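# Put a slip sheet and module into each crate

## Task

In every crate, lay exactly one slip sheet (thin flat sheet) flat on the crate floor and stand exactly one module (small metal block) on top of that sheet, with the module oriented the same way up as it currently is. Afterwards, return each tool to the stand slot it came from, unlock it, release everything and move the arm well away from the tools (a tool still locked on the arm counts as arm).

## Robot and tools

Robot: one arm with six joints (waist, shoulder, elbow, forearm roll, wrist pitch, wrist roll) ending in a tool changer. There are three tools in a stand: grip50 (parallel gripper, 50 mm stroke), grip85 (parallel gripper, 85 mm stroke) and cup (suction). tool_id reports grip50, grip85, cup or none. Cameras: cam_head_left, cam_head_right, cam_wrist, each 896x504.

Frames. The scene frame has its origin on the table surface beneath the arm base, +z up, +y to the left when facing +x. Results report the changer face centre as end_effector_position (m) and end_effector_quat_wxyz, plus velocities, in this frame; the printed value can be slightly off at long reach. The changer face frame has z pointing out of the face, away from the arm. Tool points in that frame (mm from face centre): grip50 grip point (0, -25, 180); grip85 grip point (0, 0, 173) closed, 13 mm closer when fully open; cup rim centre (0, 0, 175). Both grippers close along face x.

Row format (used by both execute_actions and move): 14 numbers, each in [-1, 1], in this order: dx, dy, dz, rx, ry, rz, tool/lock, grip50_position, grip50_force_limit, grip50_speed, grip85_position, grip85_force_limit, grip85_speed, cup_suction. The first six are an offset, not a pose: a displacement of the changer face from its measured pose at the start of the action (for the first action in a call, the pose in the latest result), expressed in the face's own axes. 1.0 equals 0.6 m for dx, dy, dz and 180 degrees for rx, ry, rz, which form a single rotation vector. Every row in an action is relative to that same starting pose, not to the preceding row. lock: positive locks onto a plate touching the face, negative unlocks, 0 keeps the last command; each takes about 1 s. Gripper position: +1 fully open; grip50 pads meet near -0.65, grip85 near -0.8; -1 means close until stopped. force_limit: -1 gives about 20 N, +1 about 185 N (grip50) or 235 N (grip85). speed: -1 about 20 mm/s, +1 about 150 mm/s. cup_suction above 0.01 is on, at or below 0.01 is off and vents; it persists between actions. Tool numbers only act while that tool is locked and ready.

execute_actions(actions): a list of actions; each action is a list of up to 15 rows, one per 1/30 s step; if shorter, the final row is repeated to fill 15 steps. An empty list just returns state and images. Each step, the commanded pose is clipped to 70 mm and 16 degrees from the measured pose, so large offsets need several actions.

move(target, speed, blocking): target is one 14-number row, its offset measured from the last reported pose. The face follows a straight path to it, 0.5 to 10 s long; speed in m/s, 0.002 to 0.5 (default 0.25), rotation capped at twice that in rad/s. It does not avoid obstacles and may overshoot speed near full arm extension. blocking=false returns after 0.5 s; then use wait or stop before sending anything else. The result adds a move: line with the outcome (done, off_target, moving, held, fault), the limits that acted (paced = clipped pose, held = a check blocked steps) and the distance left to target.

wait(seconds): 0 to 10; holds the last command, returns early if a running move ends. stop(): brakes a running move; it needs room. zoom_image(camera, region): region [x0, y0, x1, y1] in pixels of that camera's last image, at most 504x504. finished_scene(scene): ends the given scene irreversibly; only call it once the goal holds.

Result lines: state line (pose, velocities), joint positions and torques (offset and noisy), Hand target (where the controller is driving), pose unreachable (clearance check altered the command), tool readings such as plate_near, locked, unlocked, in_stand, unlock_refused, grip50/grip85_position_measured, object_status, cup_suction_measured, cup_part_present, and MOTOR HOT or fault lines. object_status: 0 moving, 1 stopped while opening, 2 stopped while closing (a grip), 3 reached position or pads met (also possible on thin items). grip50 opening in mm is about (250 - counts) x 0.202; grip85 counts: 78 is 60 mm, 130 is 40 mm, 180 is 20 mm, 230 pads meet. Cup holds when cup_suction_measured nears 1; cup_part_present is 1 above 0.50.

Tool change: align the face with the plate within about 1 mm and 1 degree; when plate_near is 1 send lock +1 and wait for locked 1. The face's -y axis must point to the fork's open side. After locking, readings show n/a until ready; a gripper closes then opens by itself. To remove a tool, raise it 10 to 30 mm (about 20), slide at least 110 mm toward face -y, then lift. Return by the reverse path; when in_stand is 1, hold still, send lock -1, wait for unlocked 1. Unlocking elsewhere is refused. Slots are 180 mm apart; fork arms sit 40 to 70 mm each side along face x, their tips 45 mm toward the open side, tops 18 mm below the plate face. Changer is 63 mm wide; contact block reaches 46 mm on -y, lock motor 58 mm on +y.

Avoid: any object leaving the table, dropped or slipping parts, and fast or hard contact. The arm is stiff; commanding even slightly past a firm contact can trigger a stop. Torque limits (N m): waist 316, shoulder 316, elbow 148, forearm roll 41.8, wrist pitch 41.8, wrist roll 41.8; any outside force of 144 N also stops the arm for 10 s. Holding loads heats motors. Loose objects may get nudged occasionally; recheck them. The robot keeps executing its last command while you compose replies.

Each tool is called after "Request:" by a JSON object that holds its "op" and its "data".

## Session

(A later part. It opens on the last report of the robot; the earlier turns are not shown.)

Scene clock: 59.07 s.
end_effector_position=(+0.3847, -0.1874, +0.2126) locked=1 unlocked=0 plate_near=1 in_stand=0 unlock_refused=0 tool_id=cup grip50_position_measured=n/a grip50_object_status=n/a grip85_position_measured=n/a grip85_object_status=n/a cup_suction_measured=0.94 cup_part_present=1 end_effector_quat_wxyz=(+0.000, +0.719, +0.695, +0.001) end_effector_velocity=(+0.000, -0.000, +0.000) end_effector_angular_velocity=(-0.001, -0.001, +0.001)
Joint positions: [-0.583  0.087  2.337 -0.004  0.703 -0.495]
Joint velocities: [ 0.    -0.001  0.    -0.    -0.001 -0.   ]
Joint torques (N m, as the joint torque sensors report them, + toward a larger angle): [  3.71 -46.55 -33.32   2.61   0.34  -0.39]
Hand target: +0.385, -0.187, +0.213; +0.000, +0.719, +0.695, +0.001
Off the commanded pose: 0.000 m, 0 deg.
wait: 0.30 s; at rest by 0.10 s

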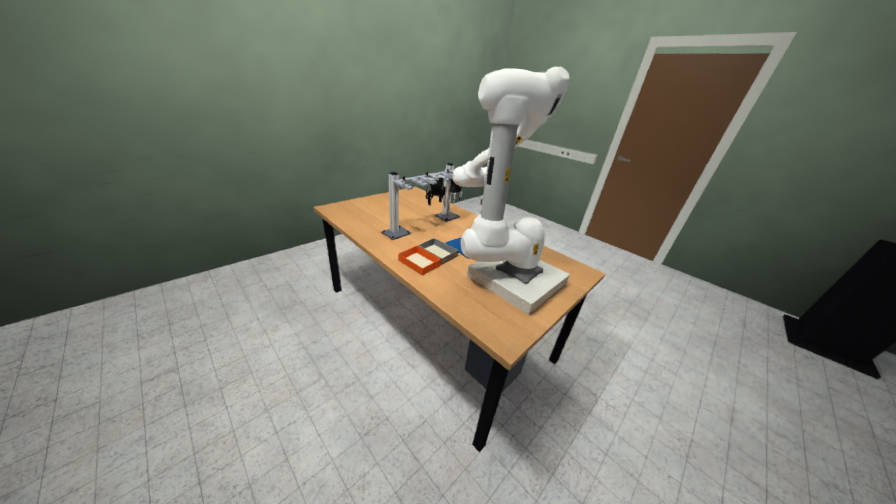

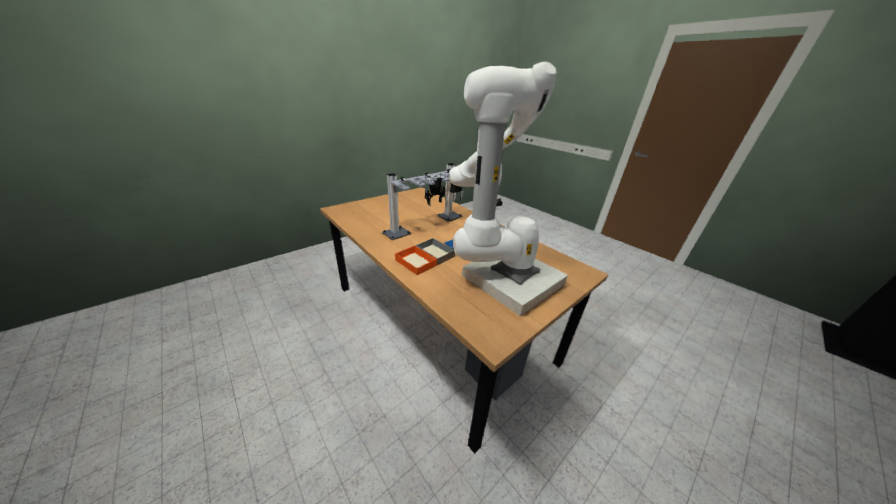

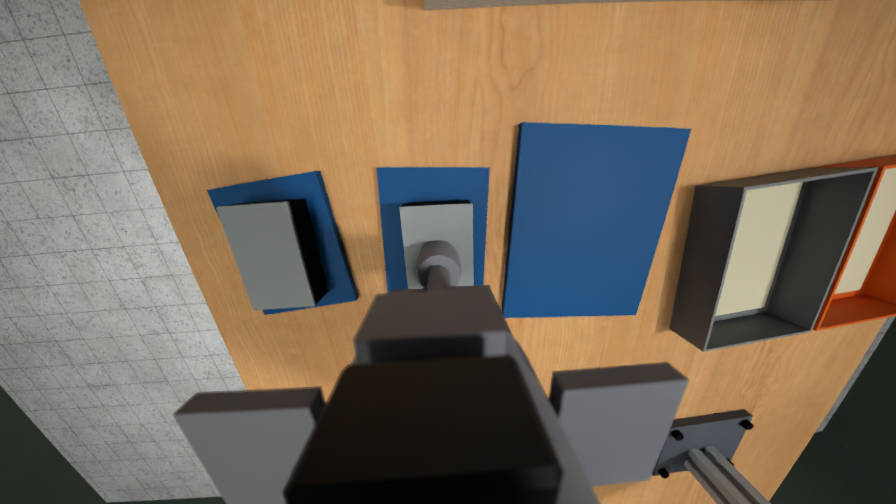

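Request:
{"op": "move", "data": {"target": [0, 0, -0.0823, 0, 0, 0, 0, 1, 0, 0, 1, 0, 0, 1], "speed": 0.1}}

Request:
{"op": "move", "data": {"target": [0.5931, 0.0500, 0, 0, 0, -0.0317, 0, 1, 0, 0, 1, 0, 0, 1], "speed": 0.25}}

Scene clock: 60.27 s.
end_effector_position=(+0.3846, -0.1874, +0.2619) locked=1 unlocked=0 plate_near=1 in_stand=0 unlock_refused=0 tool_id=cup grip50_position_measured=n/a grip50_object_status=n/a grip85_position_measured=n/a grip85_object_status=n/a cup_suction_measured=0.94 cup_part_present=1 end_effector_quat_wxyz=(+0.000, +0.719, +0.696, +0.001) end_effector_velocity=(+0.001, -0.001, +0.001) end_effector_angular_velocity=(-0.001, -0.002, -0.001)
Joint positions: [-0.583  0.009  2.295 -0.004  0.823 -0.496]
Joint velocities: [-0.     0.    -0.003  0.    -0.     0.   ]
Joint torques (N m, as the joint torque sensors report them, + toward a larger angle): [  3.19 -41.56 -38.06   2.95   0.23  -0.33]
Hand target: +0.385, -0.187, +0.262; +0.000, +0.719, +0.696, +0.001
Off the commanded pose: 0.000 m, 0 deg.
move: done

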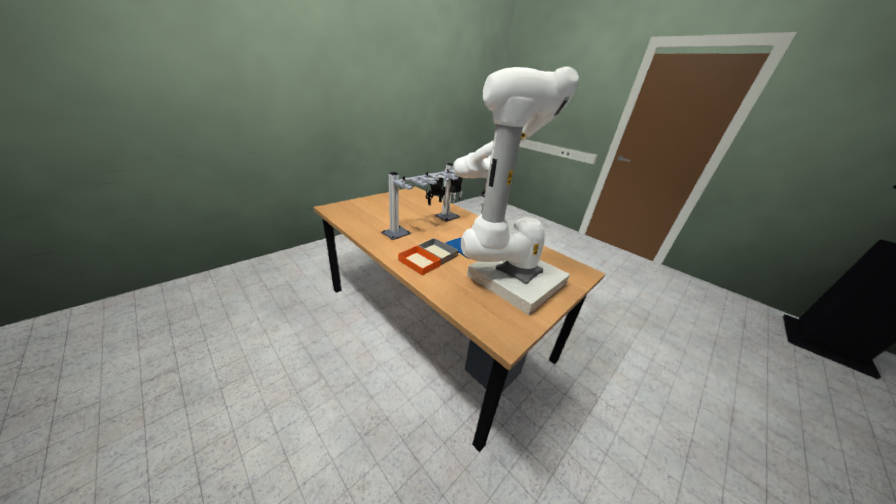

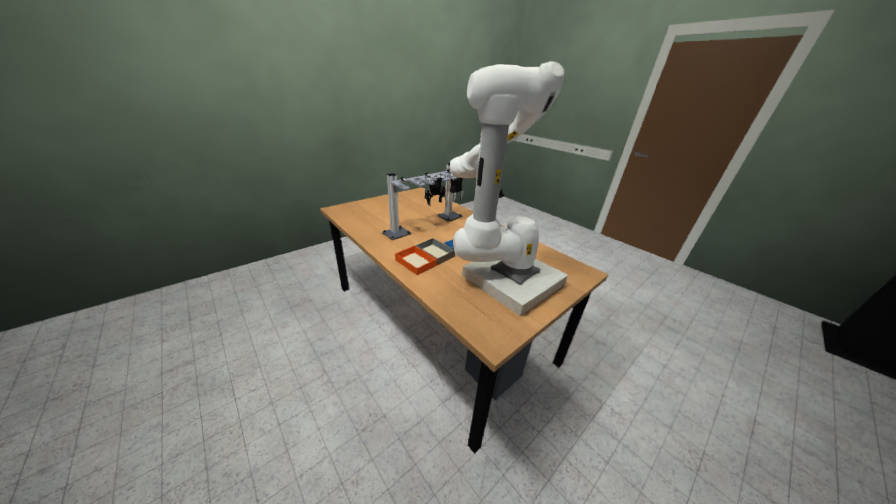

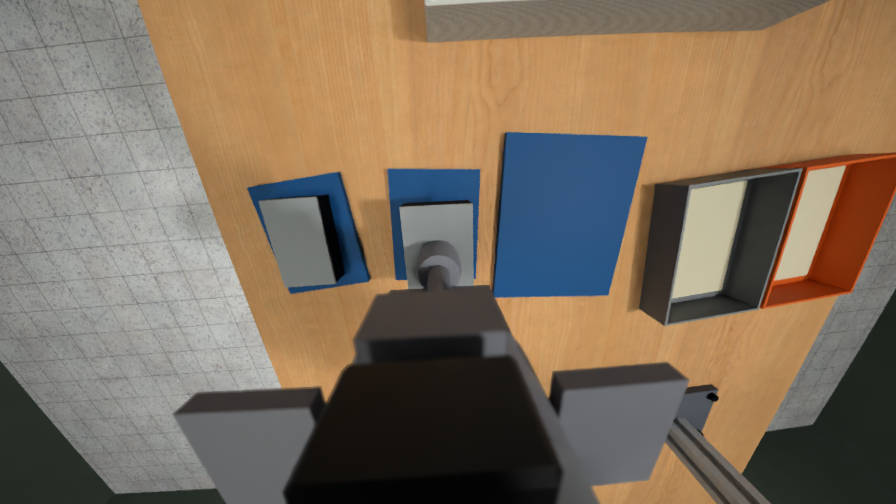

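Scene clock: 62.10 s.
end_effector_position=(+0.4258, +0.1670, +0.2619) locked=1 unlocked=0 plate_near=1 in_stand=0 unlock_refused=0 tool_id=cup grip50_position_measured=n/a grip50_object_status=n/a grip85_position_measured=n/a grip85_object_status=n/a cup_suction_measured=0.94 cup_part_present=1 end_effector_quat_wxyz=(+0.000, +0.683, +0.730, +0.000) end_effector_velocity=(+0.001, +0.001, +0.000) end_effector_angular_velocity=(-0.000, -0.002, +0.001)
Joint positions: [ 0.258  0.066  2.244 -0.019  0.826  0.256]
Joint velocities: [ 0.001  0.001 -0.001 -0.001 -0.001  0.001]
Joint torques (N m, as the joint torque sensors report them, + toward a larger angle): [  4.72 -47.23 -37.64   2.77   0.38  -0.35]
Hand target: +0.426, +0.167, +0.262; +0.000, +0.683, +0.730, +0.000
Off the commanded pose: 0.001 m, 0 deg.
move: done

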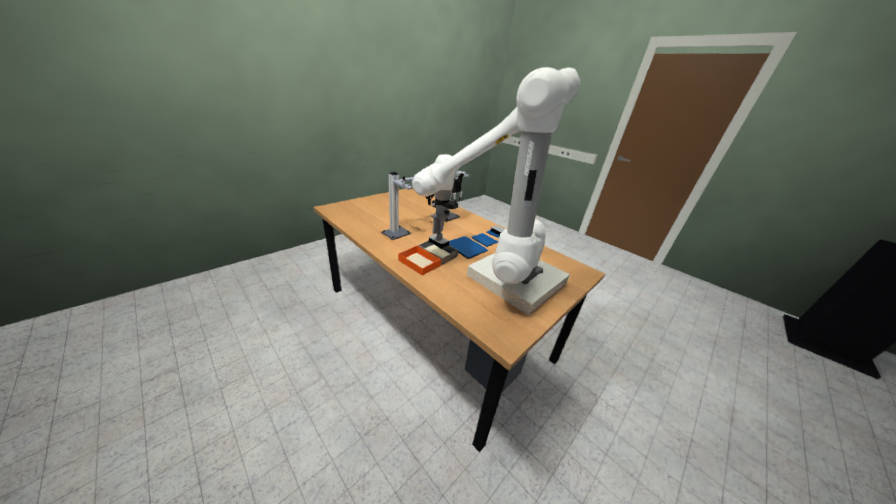

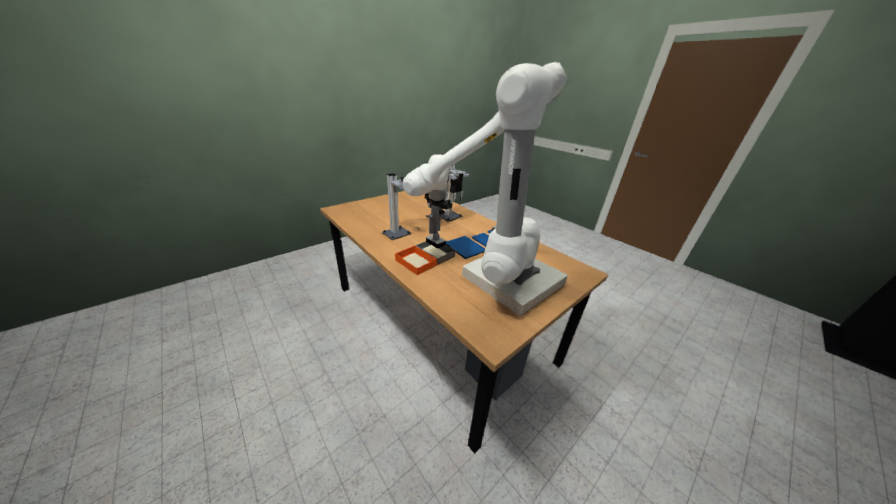

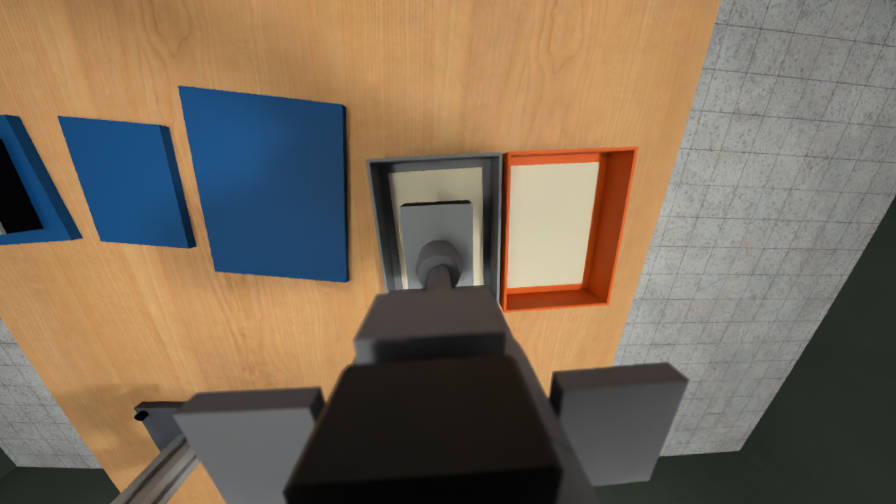

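Request:
{"op": "execute_actions", "data": {"actions": []}}

Scene clock: 62.53 s.
end_effector_position=(+0.4258, +0.1670, +0.2619) locked=1 unlocked=0 plate_near=1 in_stand=0 unlock_refused=0 tool_id=cup grip50_position_measured=n/a grip50_object_status=n/a grip85_position_measured=n/a grip85_object_status=n/a cup_suction_measured=0.94 cup_part_present=1 end_effector_quat_wxyz=(+0.000, +0.683, +0.730, +0.000) end_effector_velocity=(+0.001, +0.001, +0.001) end_effector_angular_velocity=(+0.002, -0.003, -0.002)
Joint positions: [ 0.258  0.066  2.244 -0.019  0.826  0.256]
Joint velocities: [ 0.    -0.001 -0.002  0.002 -0.     0.   ]
Joint torques (N m, as the joint torque sensors report them, + toward a larger angle): [  3.97 -48.67 -37.78   2.84   0.45  -0.44]
Hand target: +0.426, +0.167, +0.262; +0.000, +0.683, +0.730, +0.000
Off the commanded pose: 0.001 m, 0 deg.

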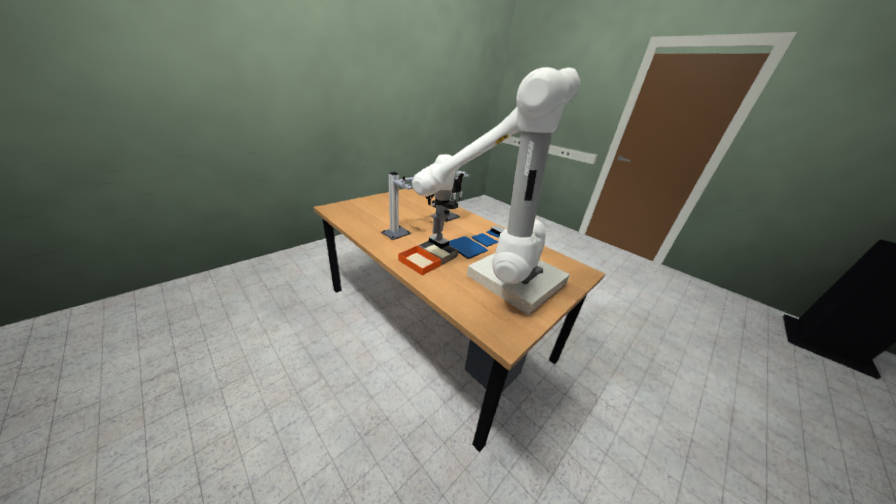

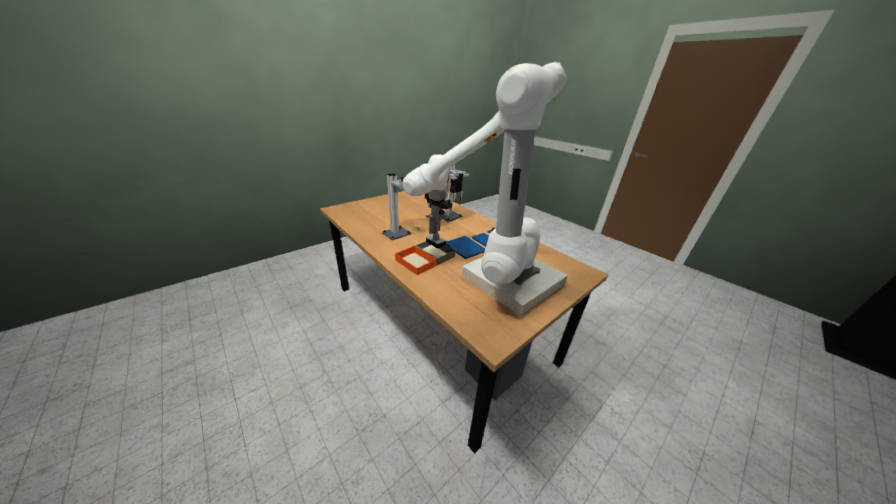

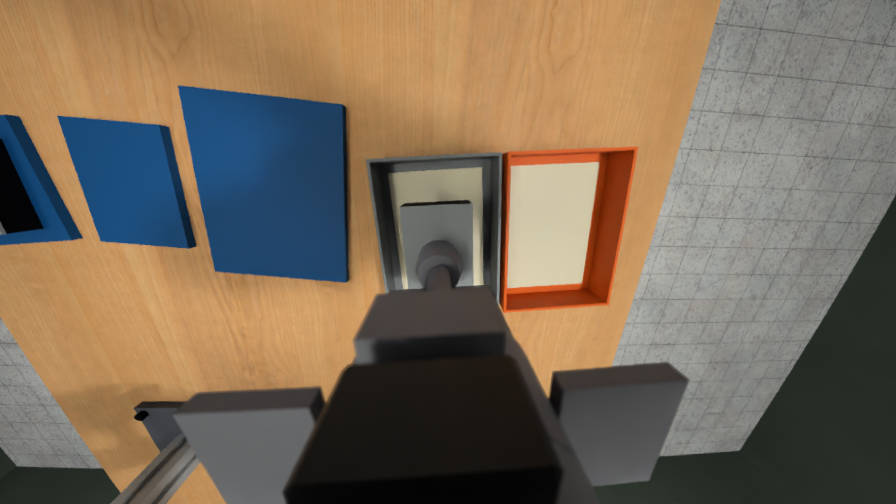

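Request:
{"op": "move", "data": {"target": [0,0,0.102,0,0,0,0,1,0,0,1,0,0,1], "speed": 0.07}}

Scene clock: 63.77 s.
end_effector_position=(+0.4259, +0.1669, +0.2008) locked=1 unlocked=0 plate_near=1 in_stand=0 unlock_refused=0 tool_id=cup grip50_position_measured=n/a grip50_object_status=n/a grip85_position_measured=n/a grip85_object_status=n/a cup_suction_measured=0.94 cup_part_present=1 end_effector_quat_wxyz=(+0.000, +0.683, +0.730, +0.000) end_effector_velocity=(-0.000, +0.000, +0.000) end_effector_angular_velocity=(+0.000, -0.000, +0.000)
Joint positions: [ 0.256  0.159  2.292 -0.022  0.684  0.259]
Joint velocities: [ 0. -0.  0.  0. -0. -0.]
Joint torques (N m, as the joint torque sensors report them, + toward a larger angle): [  3.69 -53.23 -32.14   2.41   0.42  -0.41]
Hand target: +0.426, +0.167, +0.201; +0.000, +0.683, +0.730, +0.000
Off the commanded pose: 0.000 m, 0 deg.
move: done

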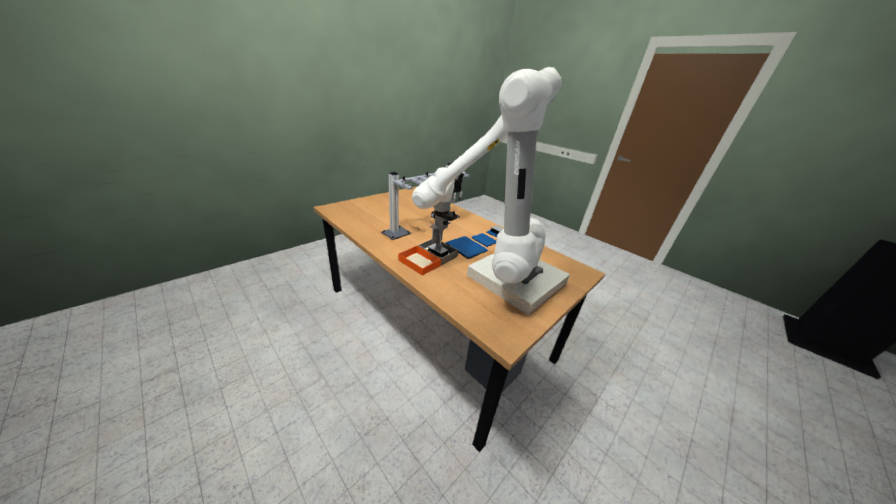

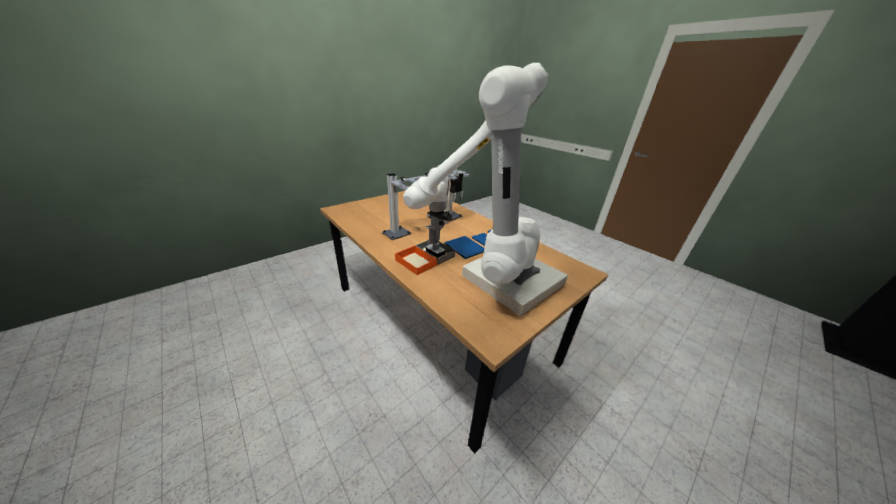

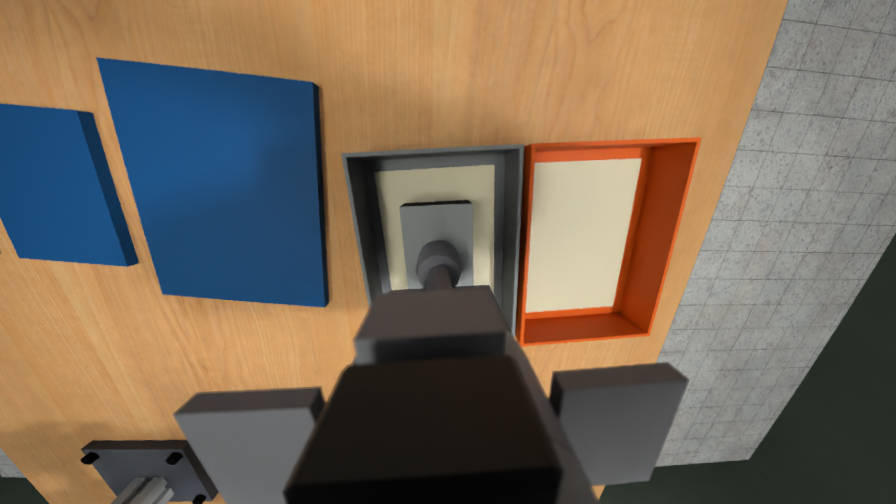

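Request:
{"op": "execute_actions", "data": {"actions": [[[0,0,0.0008,0,0,0,0,1,0,0,1,0,0,1],[0,0,0.0016,0,0,0,0,1,0,0,1,0,0,1],[0,0,0.0016,0,0,0,0,1,0,0,1,0,0,1],[0,0,0.0016,0,0,0,0,1,0,0,1,0,0,1],[0,0,0.0016,0,0,0,0,1,0,0,1,0,0,1],[0,0,0.0016,0,0,0,0,1,0,0,1,0,0,0],[0,0,0.0016,0,0,0,0,1,0,0,1,0,0,0],[0,0,0.0016,0,0,0,0,1,0,0,1,0,0,0],[0,0,0.0016,0,0,0,0,1,0,0,1,0,0,0],[0,0,0.0016,0,0,0,0,1,0,0,1,0,0,0],[0,0,0.0016,0,0,0,0,1,0,0,1,0,0,0],[0,0,0.0016,0,0,0,0,1,0,0,1,0,0,0],[0,0,0.0016,0,0,0,0,1,0,0,1,0,0,0],[0,0,0.0016,0,0,0,0,1,0,0,1,0,0,0],[0,0,0.0016,0,0,0,0,1,0,0,1,0,0,0]]]}}

Request:
{"op": "move", "data": {"target": [0,0,-0.075,0,0,0,0,1,0,0,1,0,0,0], "speed": 0.1}}

Scene clock: 64.43 s.
end_effector_position=(+0.4259, +0.1669, +0.1998) locked=1 unlocked=0 plate_near=1 in_stand=0 unlock_refused=0 tool_id=cup grip50_position_measured=n/a grip50_object_status=n/a grip85_position_measured=n/a grip85_object_status=n/a cup_suction_measured=0.00 cup_part_present=0 end_effector_quat_wxyz=(+0.001, +0.683, +0.730, +0.000) end_effector_velocity=(+0.001, +0.000, +0.001) end_effector_angular_velocity=(+0.001, +0.001, -0.001)
Joint positions: [ 0.256  0.161  2.292 -0.023  0.682  0.259]
Joint velocities: [-0.     0.001 -0.002  0.001  0.002 -0.   ]
Joint torques (N m, as the joint torque sensors report them, + toward a larger angle): [  4.45 -47.01 -27.13   2.59   0.6   -0.33]
Hand target: +0.426, +0.167, +0.200; +0.000, +0.683, +0.730, +0.000
Off the commanded pose: 0.000 m, 0 deg.

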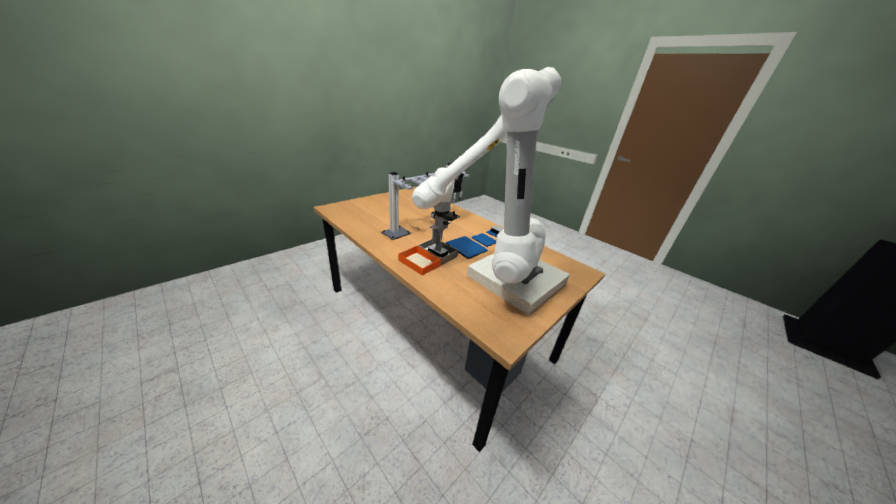

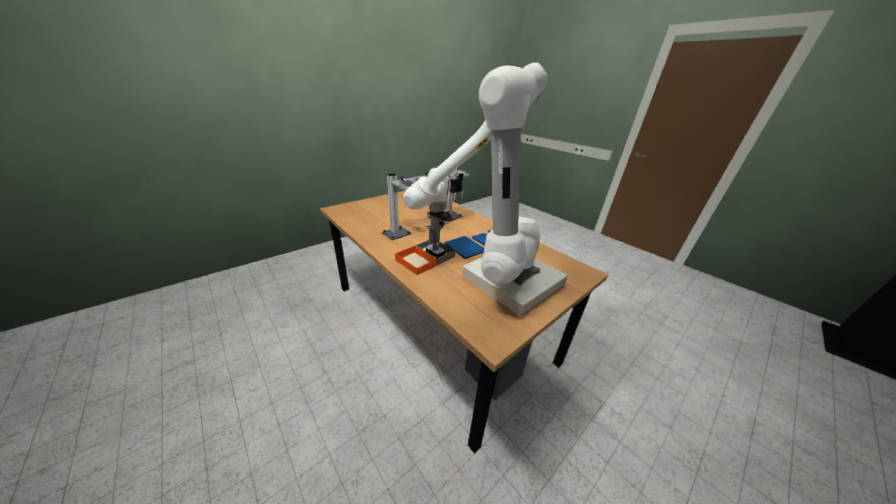

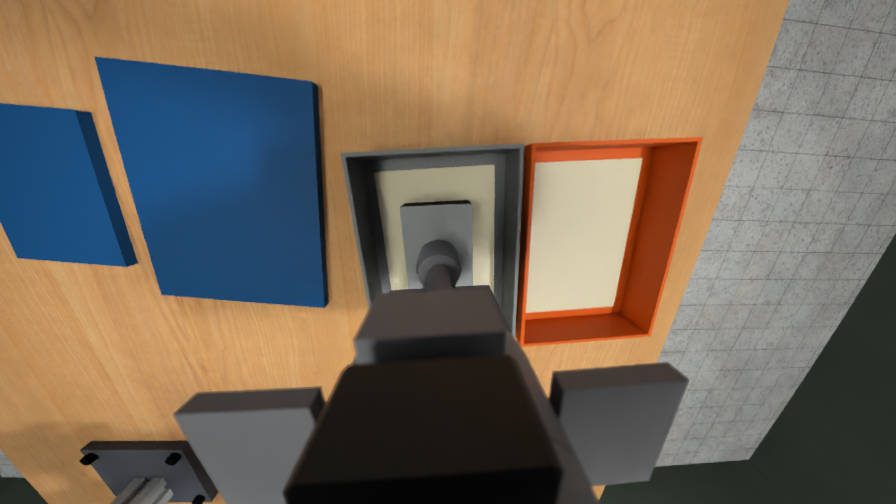

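Scene clock: 65.20 s.
end_effector_position=(+0.4258, +0.1670, +0.2448) locked=1 unlocked=0 plate_near=1 in_stand=0 unlock_refused=0 tool_id=cup grip50_position_measured=n/a grip50_object_status=n/a grip85_position_measured=n/a grip85_object_status=n/a cup_suction_measured=0.00 cup_part_present=0 end_effector_quat_wxyz=(+0.000, +0.683, +0.730, +0.000) end_effector_velocity=(+0.001, +0.000, +0.000) end_effector_angular_velocity=(+0.000, -0.000, -0.000)
Joint positions: [ 0.257  0.09   2.258 -0.02   0.786  0.257]
Joint velocities: [ 0.     0.    -0.001  0.     0.001 -0.   ]
Joint torques (N m, as the joint torque sensors report them, + toward a larger angle): [  3.82 -48.24 -35.31   2.9    0.44  -0.28]
Hand target: +0.426, +0.167, +0.245; +0.000, +0.683, +0.730, +0.000
Off the commanded pose: 0.000 m, 0 deg.
move: done

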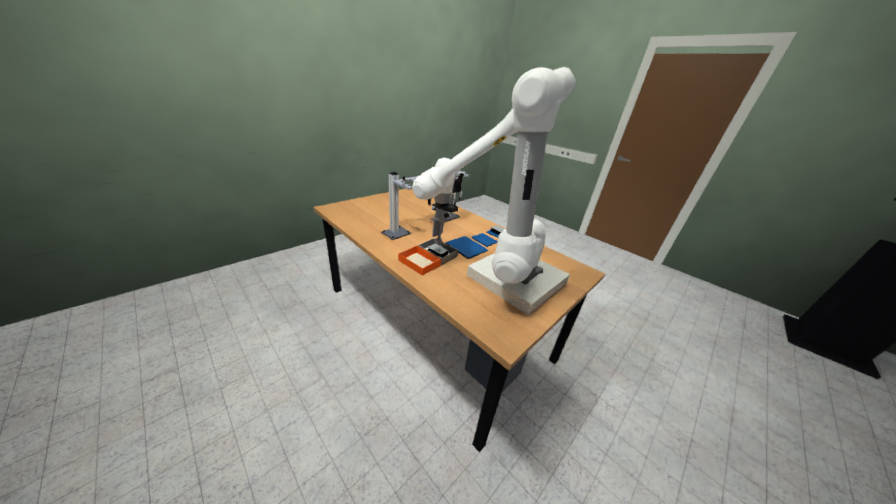

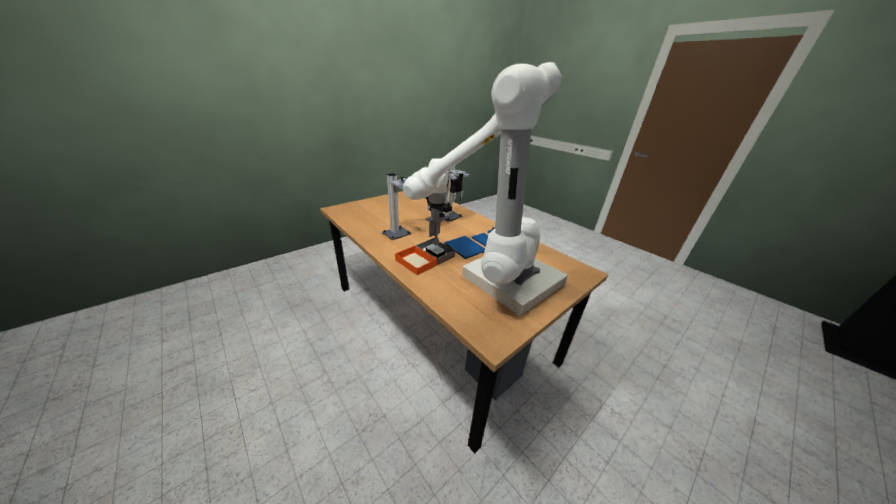

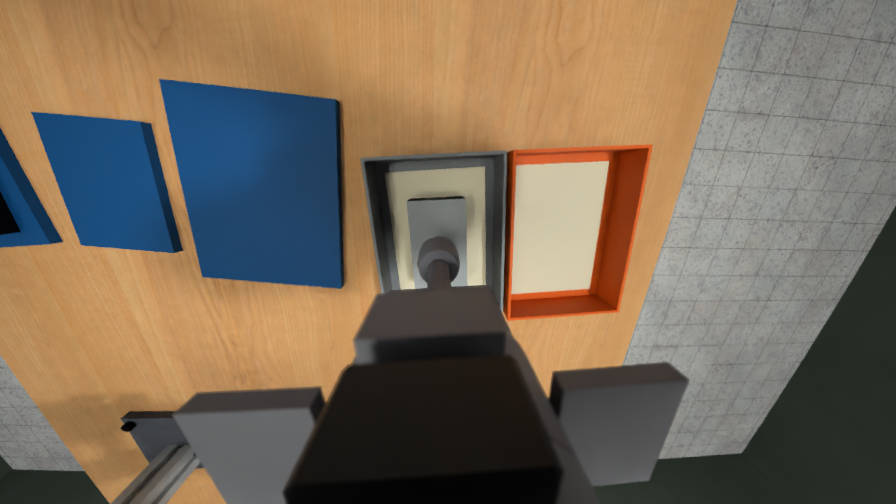

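Request:
{"op": "move", "data": {"target": [-0.8382,-0.1477,0,0,0,0.0272,0,1,0,0,1,0,0,0], "speed": 0.4}}

Scene clock: 67.03 s.
end_effector_position=(+0.3717, -0.3403, +0.2446) locked=1 unlocked=0 plate_near=1 in_stand=0 unlock_refused=0 tool_id=cup grip50_position_measured=n/a grip50_object_status=n/a grip85_position_measured=n/a grip85_object_status=n/a cup_suction_measured=0.00 cup_part_present=0 end_effector_quat_wxyz=(+0.000, +0.714, +0.701, +0.001) end_effector_velocity=(+0.000, -0.001, -0.000) end_effector_angular_velocity=(+0.000, -0.000, -0.001)
Joint positions: [-0.863  0.146  2.18   0.003  0.8   -0.794]
Joint velocities: [-0.001  0.001 -0.001  0.    -0.     0.   ]
Joint torques (N m, as the joint torque sensors report them, + toward a larger angle): [  5.94 -56.39 -36.98   2.88   0.31  -0.37]
Hand target: +0.372, -0.340, +0.245; +0.000, +0.714, +0.701, +0.001
Off the commanded pose: 0.001 m, 0 deg.
move: done

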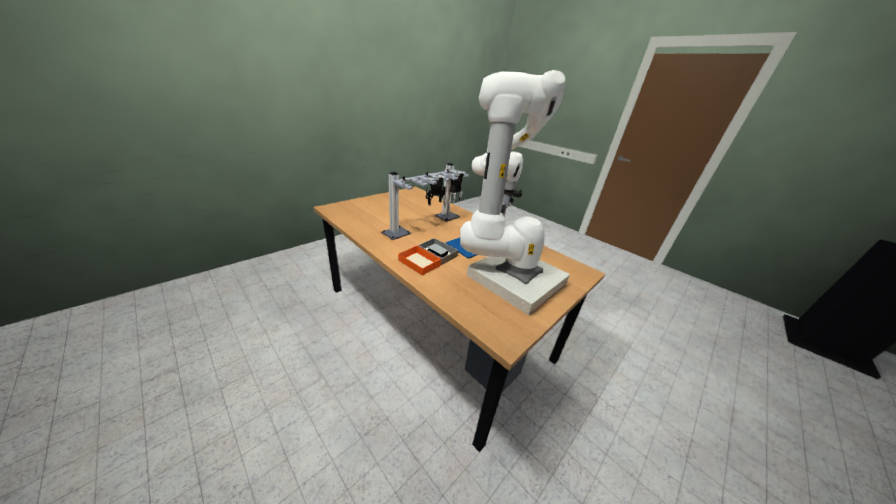

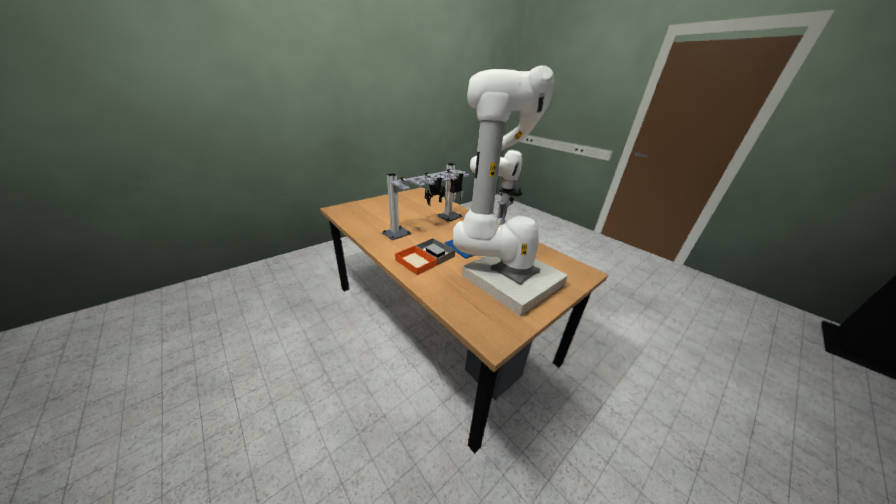

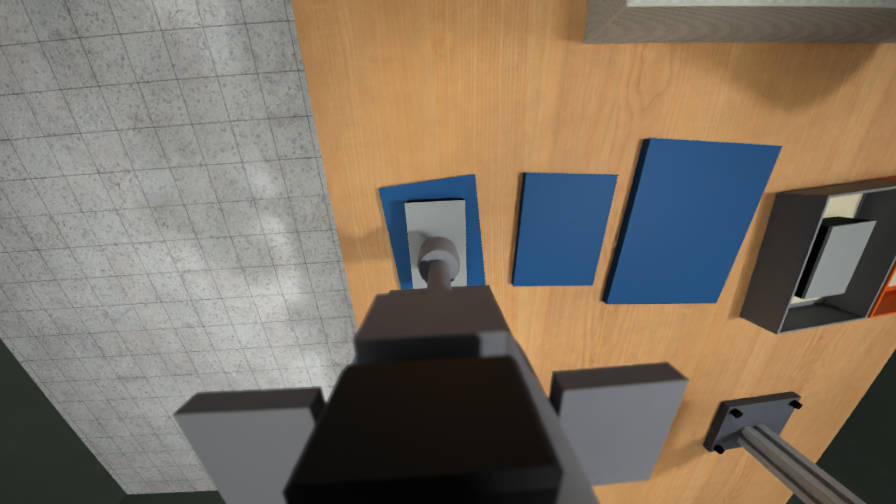

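Request:
{"op": "zoom_image", "data": {"camera": "cam_wrist", "region": [370, 165, 510, 295]}}

Region (370, 165, 510, 295) of cam_wrist's 896x504 image, scaled by 3.600, with more detail than that image has; it fills the top 468 rows of this view, and the rest is white.

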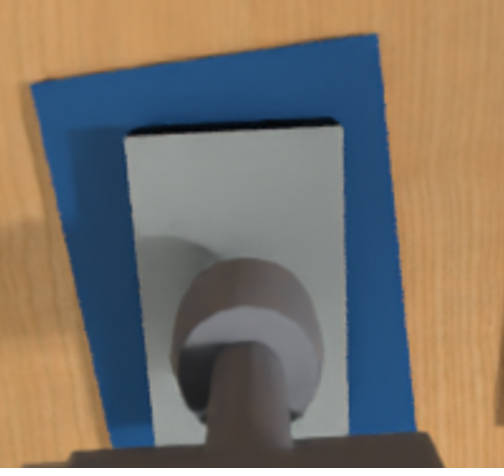

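Request:
{"op": "move", "data": {"target": [-0.0025,0.003,0.0533,0,0,0,0,1,0,0,1,0,0,1], "speed": 0.07}}

Scene clock: 68.00 s.
end_effector_position=(+0.3735, -0.3418, +0.2127) locked=1 unlocked=0 plate_near=1 in_stand=0 unlock_refused=0 tool_id=cup grip50_position_measured=n/a grip50_object_status=n/a grip85_position_measured=n/a grip85_object_status=n/a cup_suction_measured=0.74 cup_part_present=1 end_effector_quat_wxyz=(+0.000, +0.714, +0.701, +0.001) end_effector_velocity=(+0.000, -0.000, +0.001) end_effector_angular_velocity=(-0.002, -0.000, +0.000)
Joint positions: [-0.862  0.195  2.199  0.003  0.732 -0.794]
Joint velocities: [-0.    -0.001 -0.001 -0.002  0.     0.001]
Joint torques (N m, as the joint torque sensors report them, + toward a larger angle): [  4.78 -60.77 -34.1    2.6    0.34  -0.44]
Hand target: +0.374, -0.342, +0.213; +0.000, +0.714, +0.701, +0.001
Off the commanded pose: 0.000 m, 0 deg.
move: done

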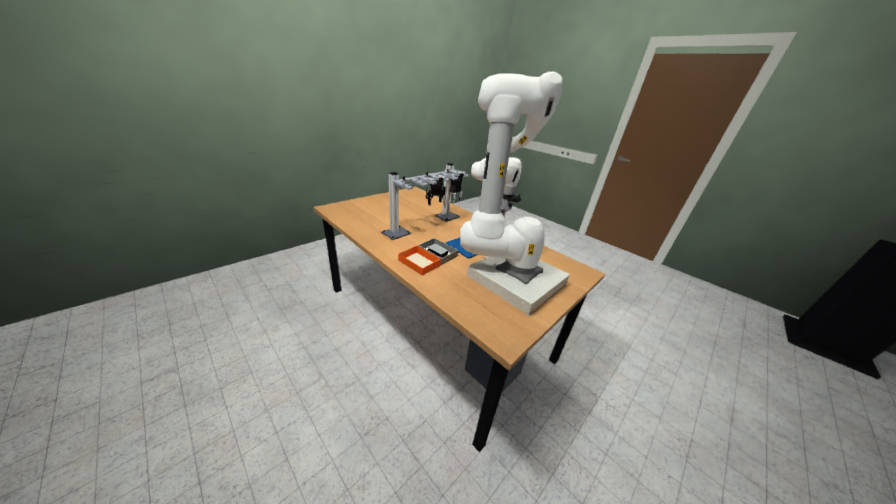

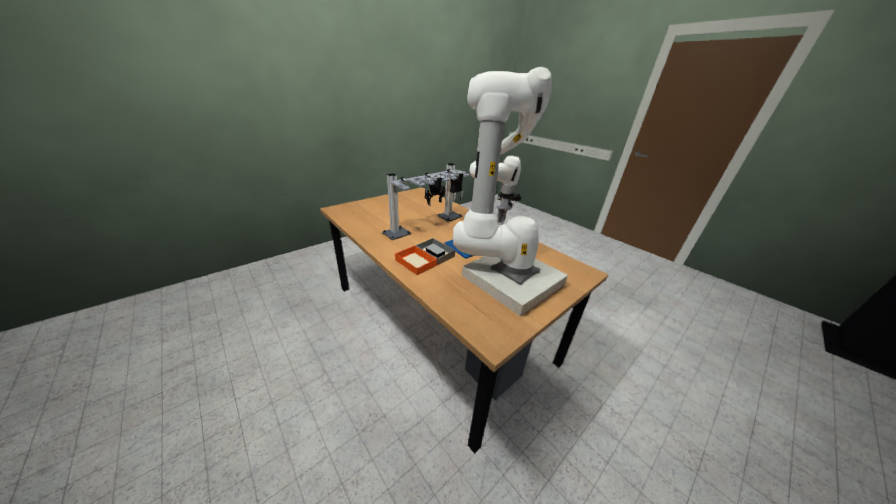

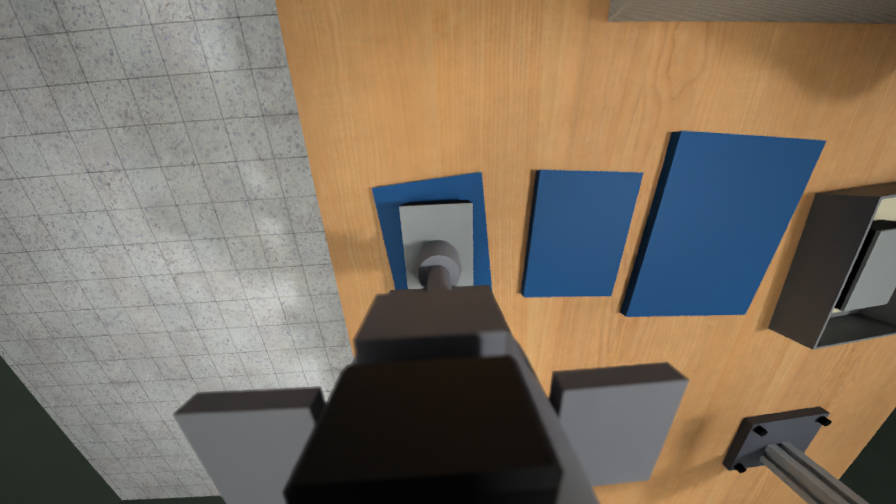

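Request:
{"op": "move", "data": {"target": [0,0,-0.082,0,0,0,0,1,0,0,1,0,0,1], "speed": 0.1}}

Scene clock: 68.87 s.
end_effector_position=(+0.3734, -0.3418, +0.2618) locked=1 unlocked=0 plate_near=1 in_stand=0 unlock_refused=0 tool_id=cup grip50_position_measured=n/a grip50_object_status=n/a grip85_position_measured=n/a grip85_object_status=n/a cup_suction_measured=0.94 cup_part_present=1 end_effector_quat_wxyz=(+0.000, +0.714, +0.701, +0.001) end_effector_velocity=(+0.000, -0.000, +0.001) end_effector_angular_velocity=(-0.002, -0.000, +0.001)
Joint positions: [-0.862  0.126  2.162  0.003  0.838 -0.793]
Joint velocities: [-0.    -0.001 -0.    -0.001 -0.    -0.   ]
Joint torques (N m, as the joint torque sensors report them, + toward a larger angle): [  3.12 -55.01 -38.67   3.14   0.5   -0.37]
Hand target: +0.373, -0.342, +0.262; +0.000, +0.714, +0.701, +0.001
Off the commanded pose: 0.000 m, 0 deg.
move: done

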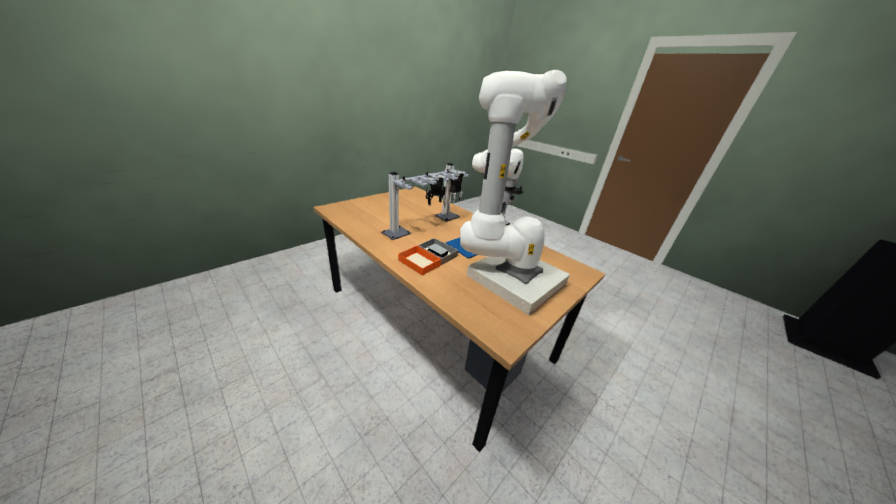

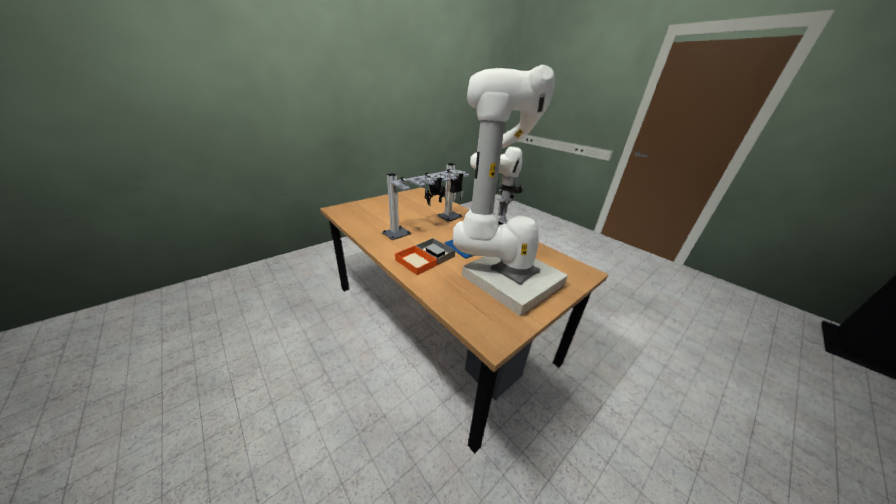

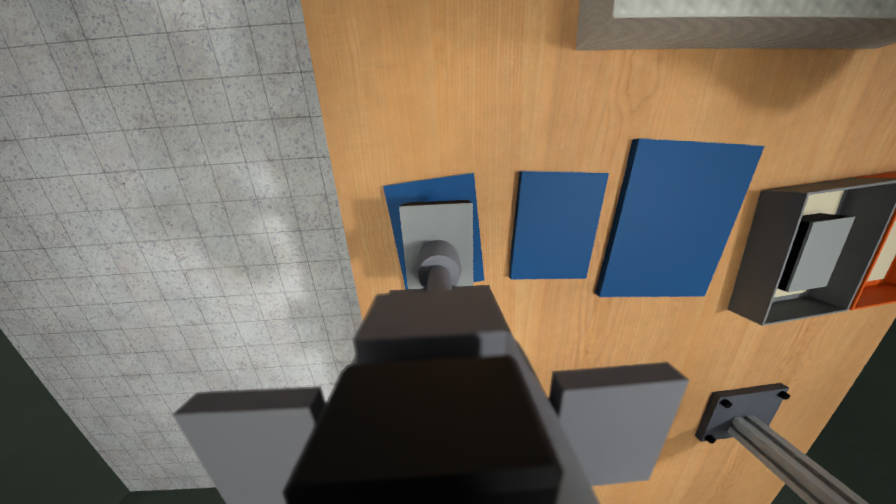

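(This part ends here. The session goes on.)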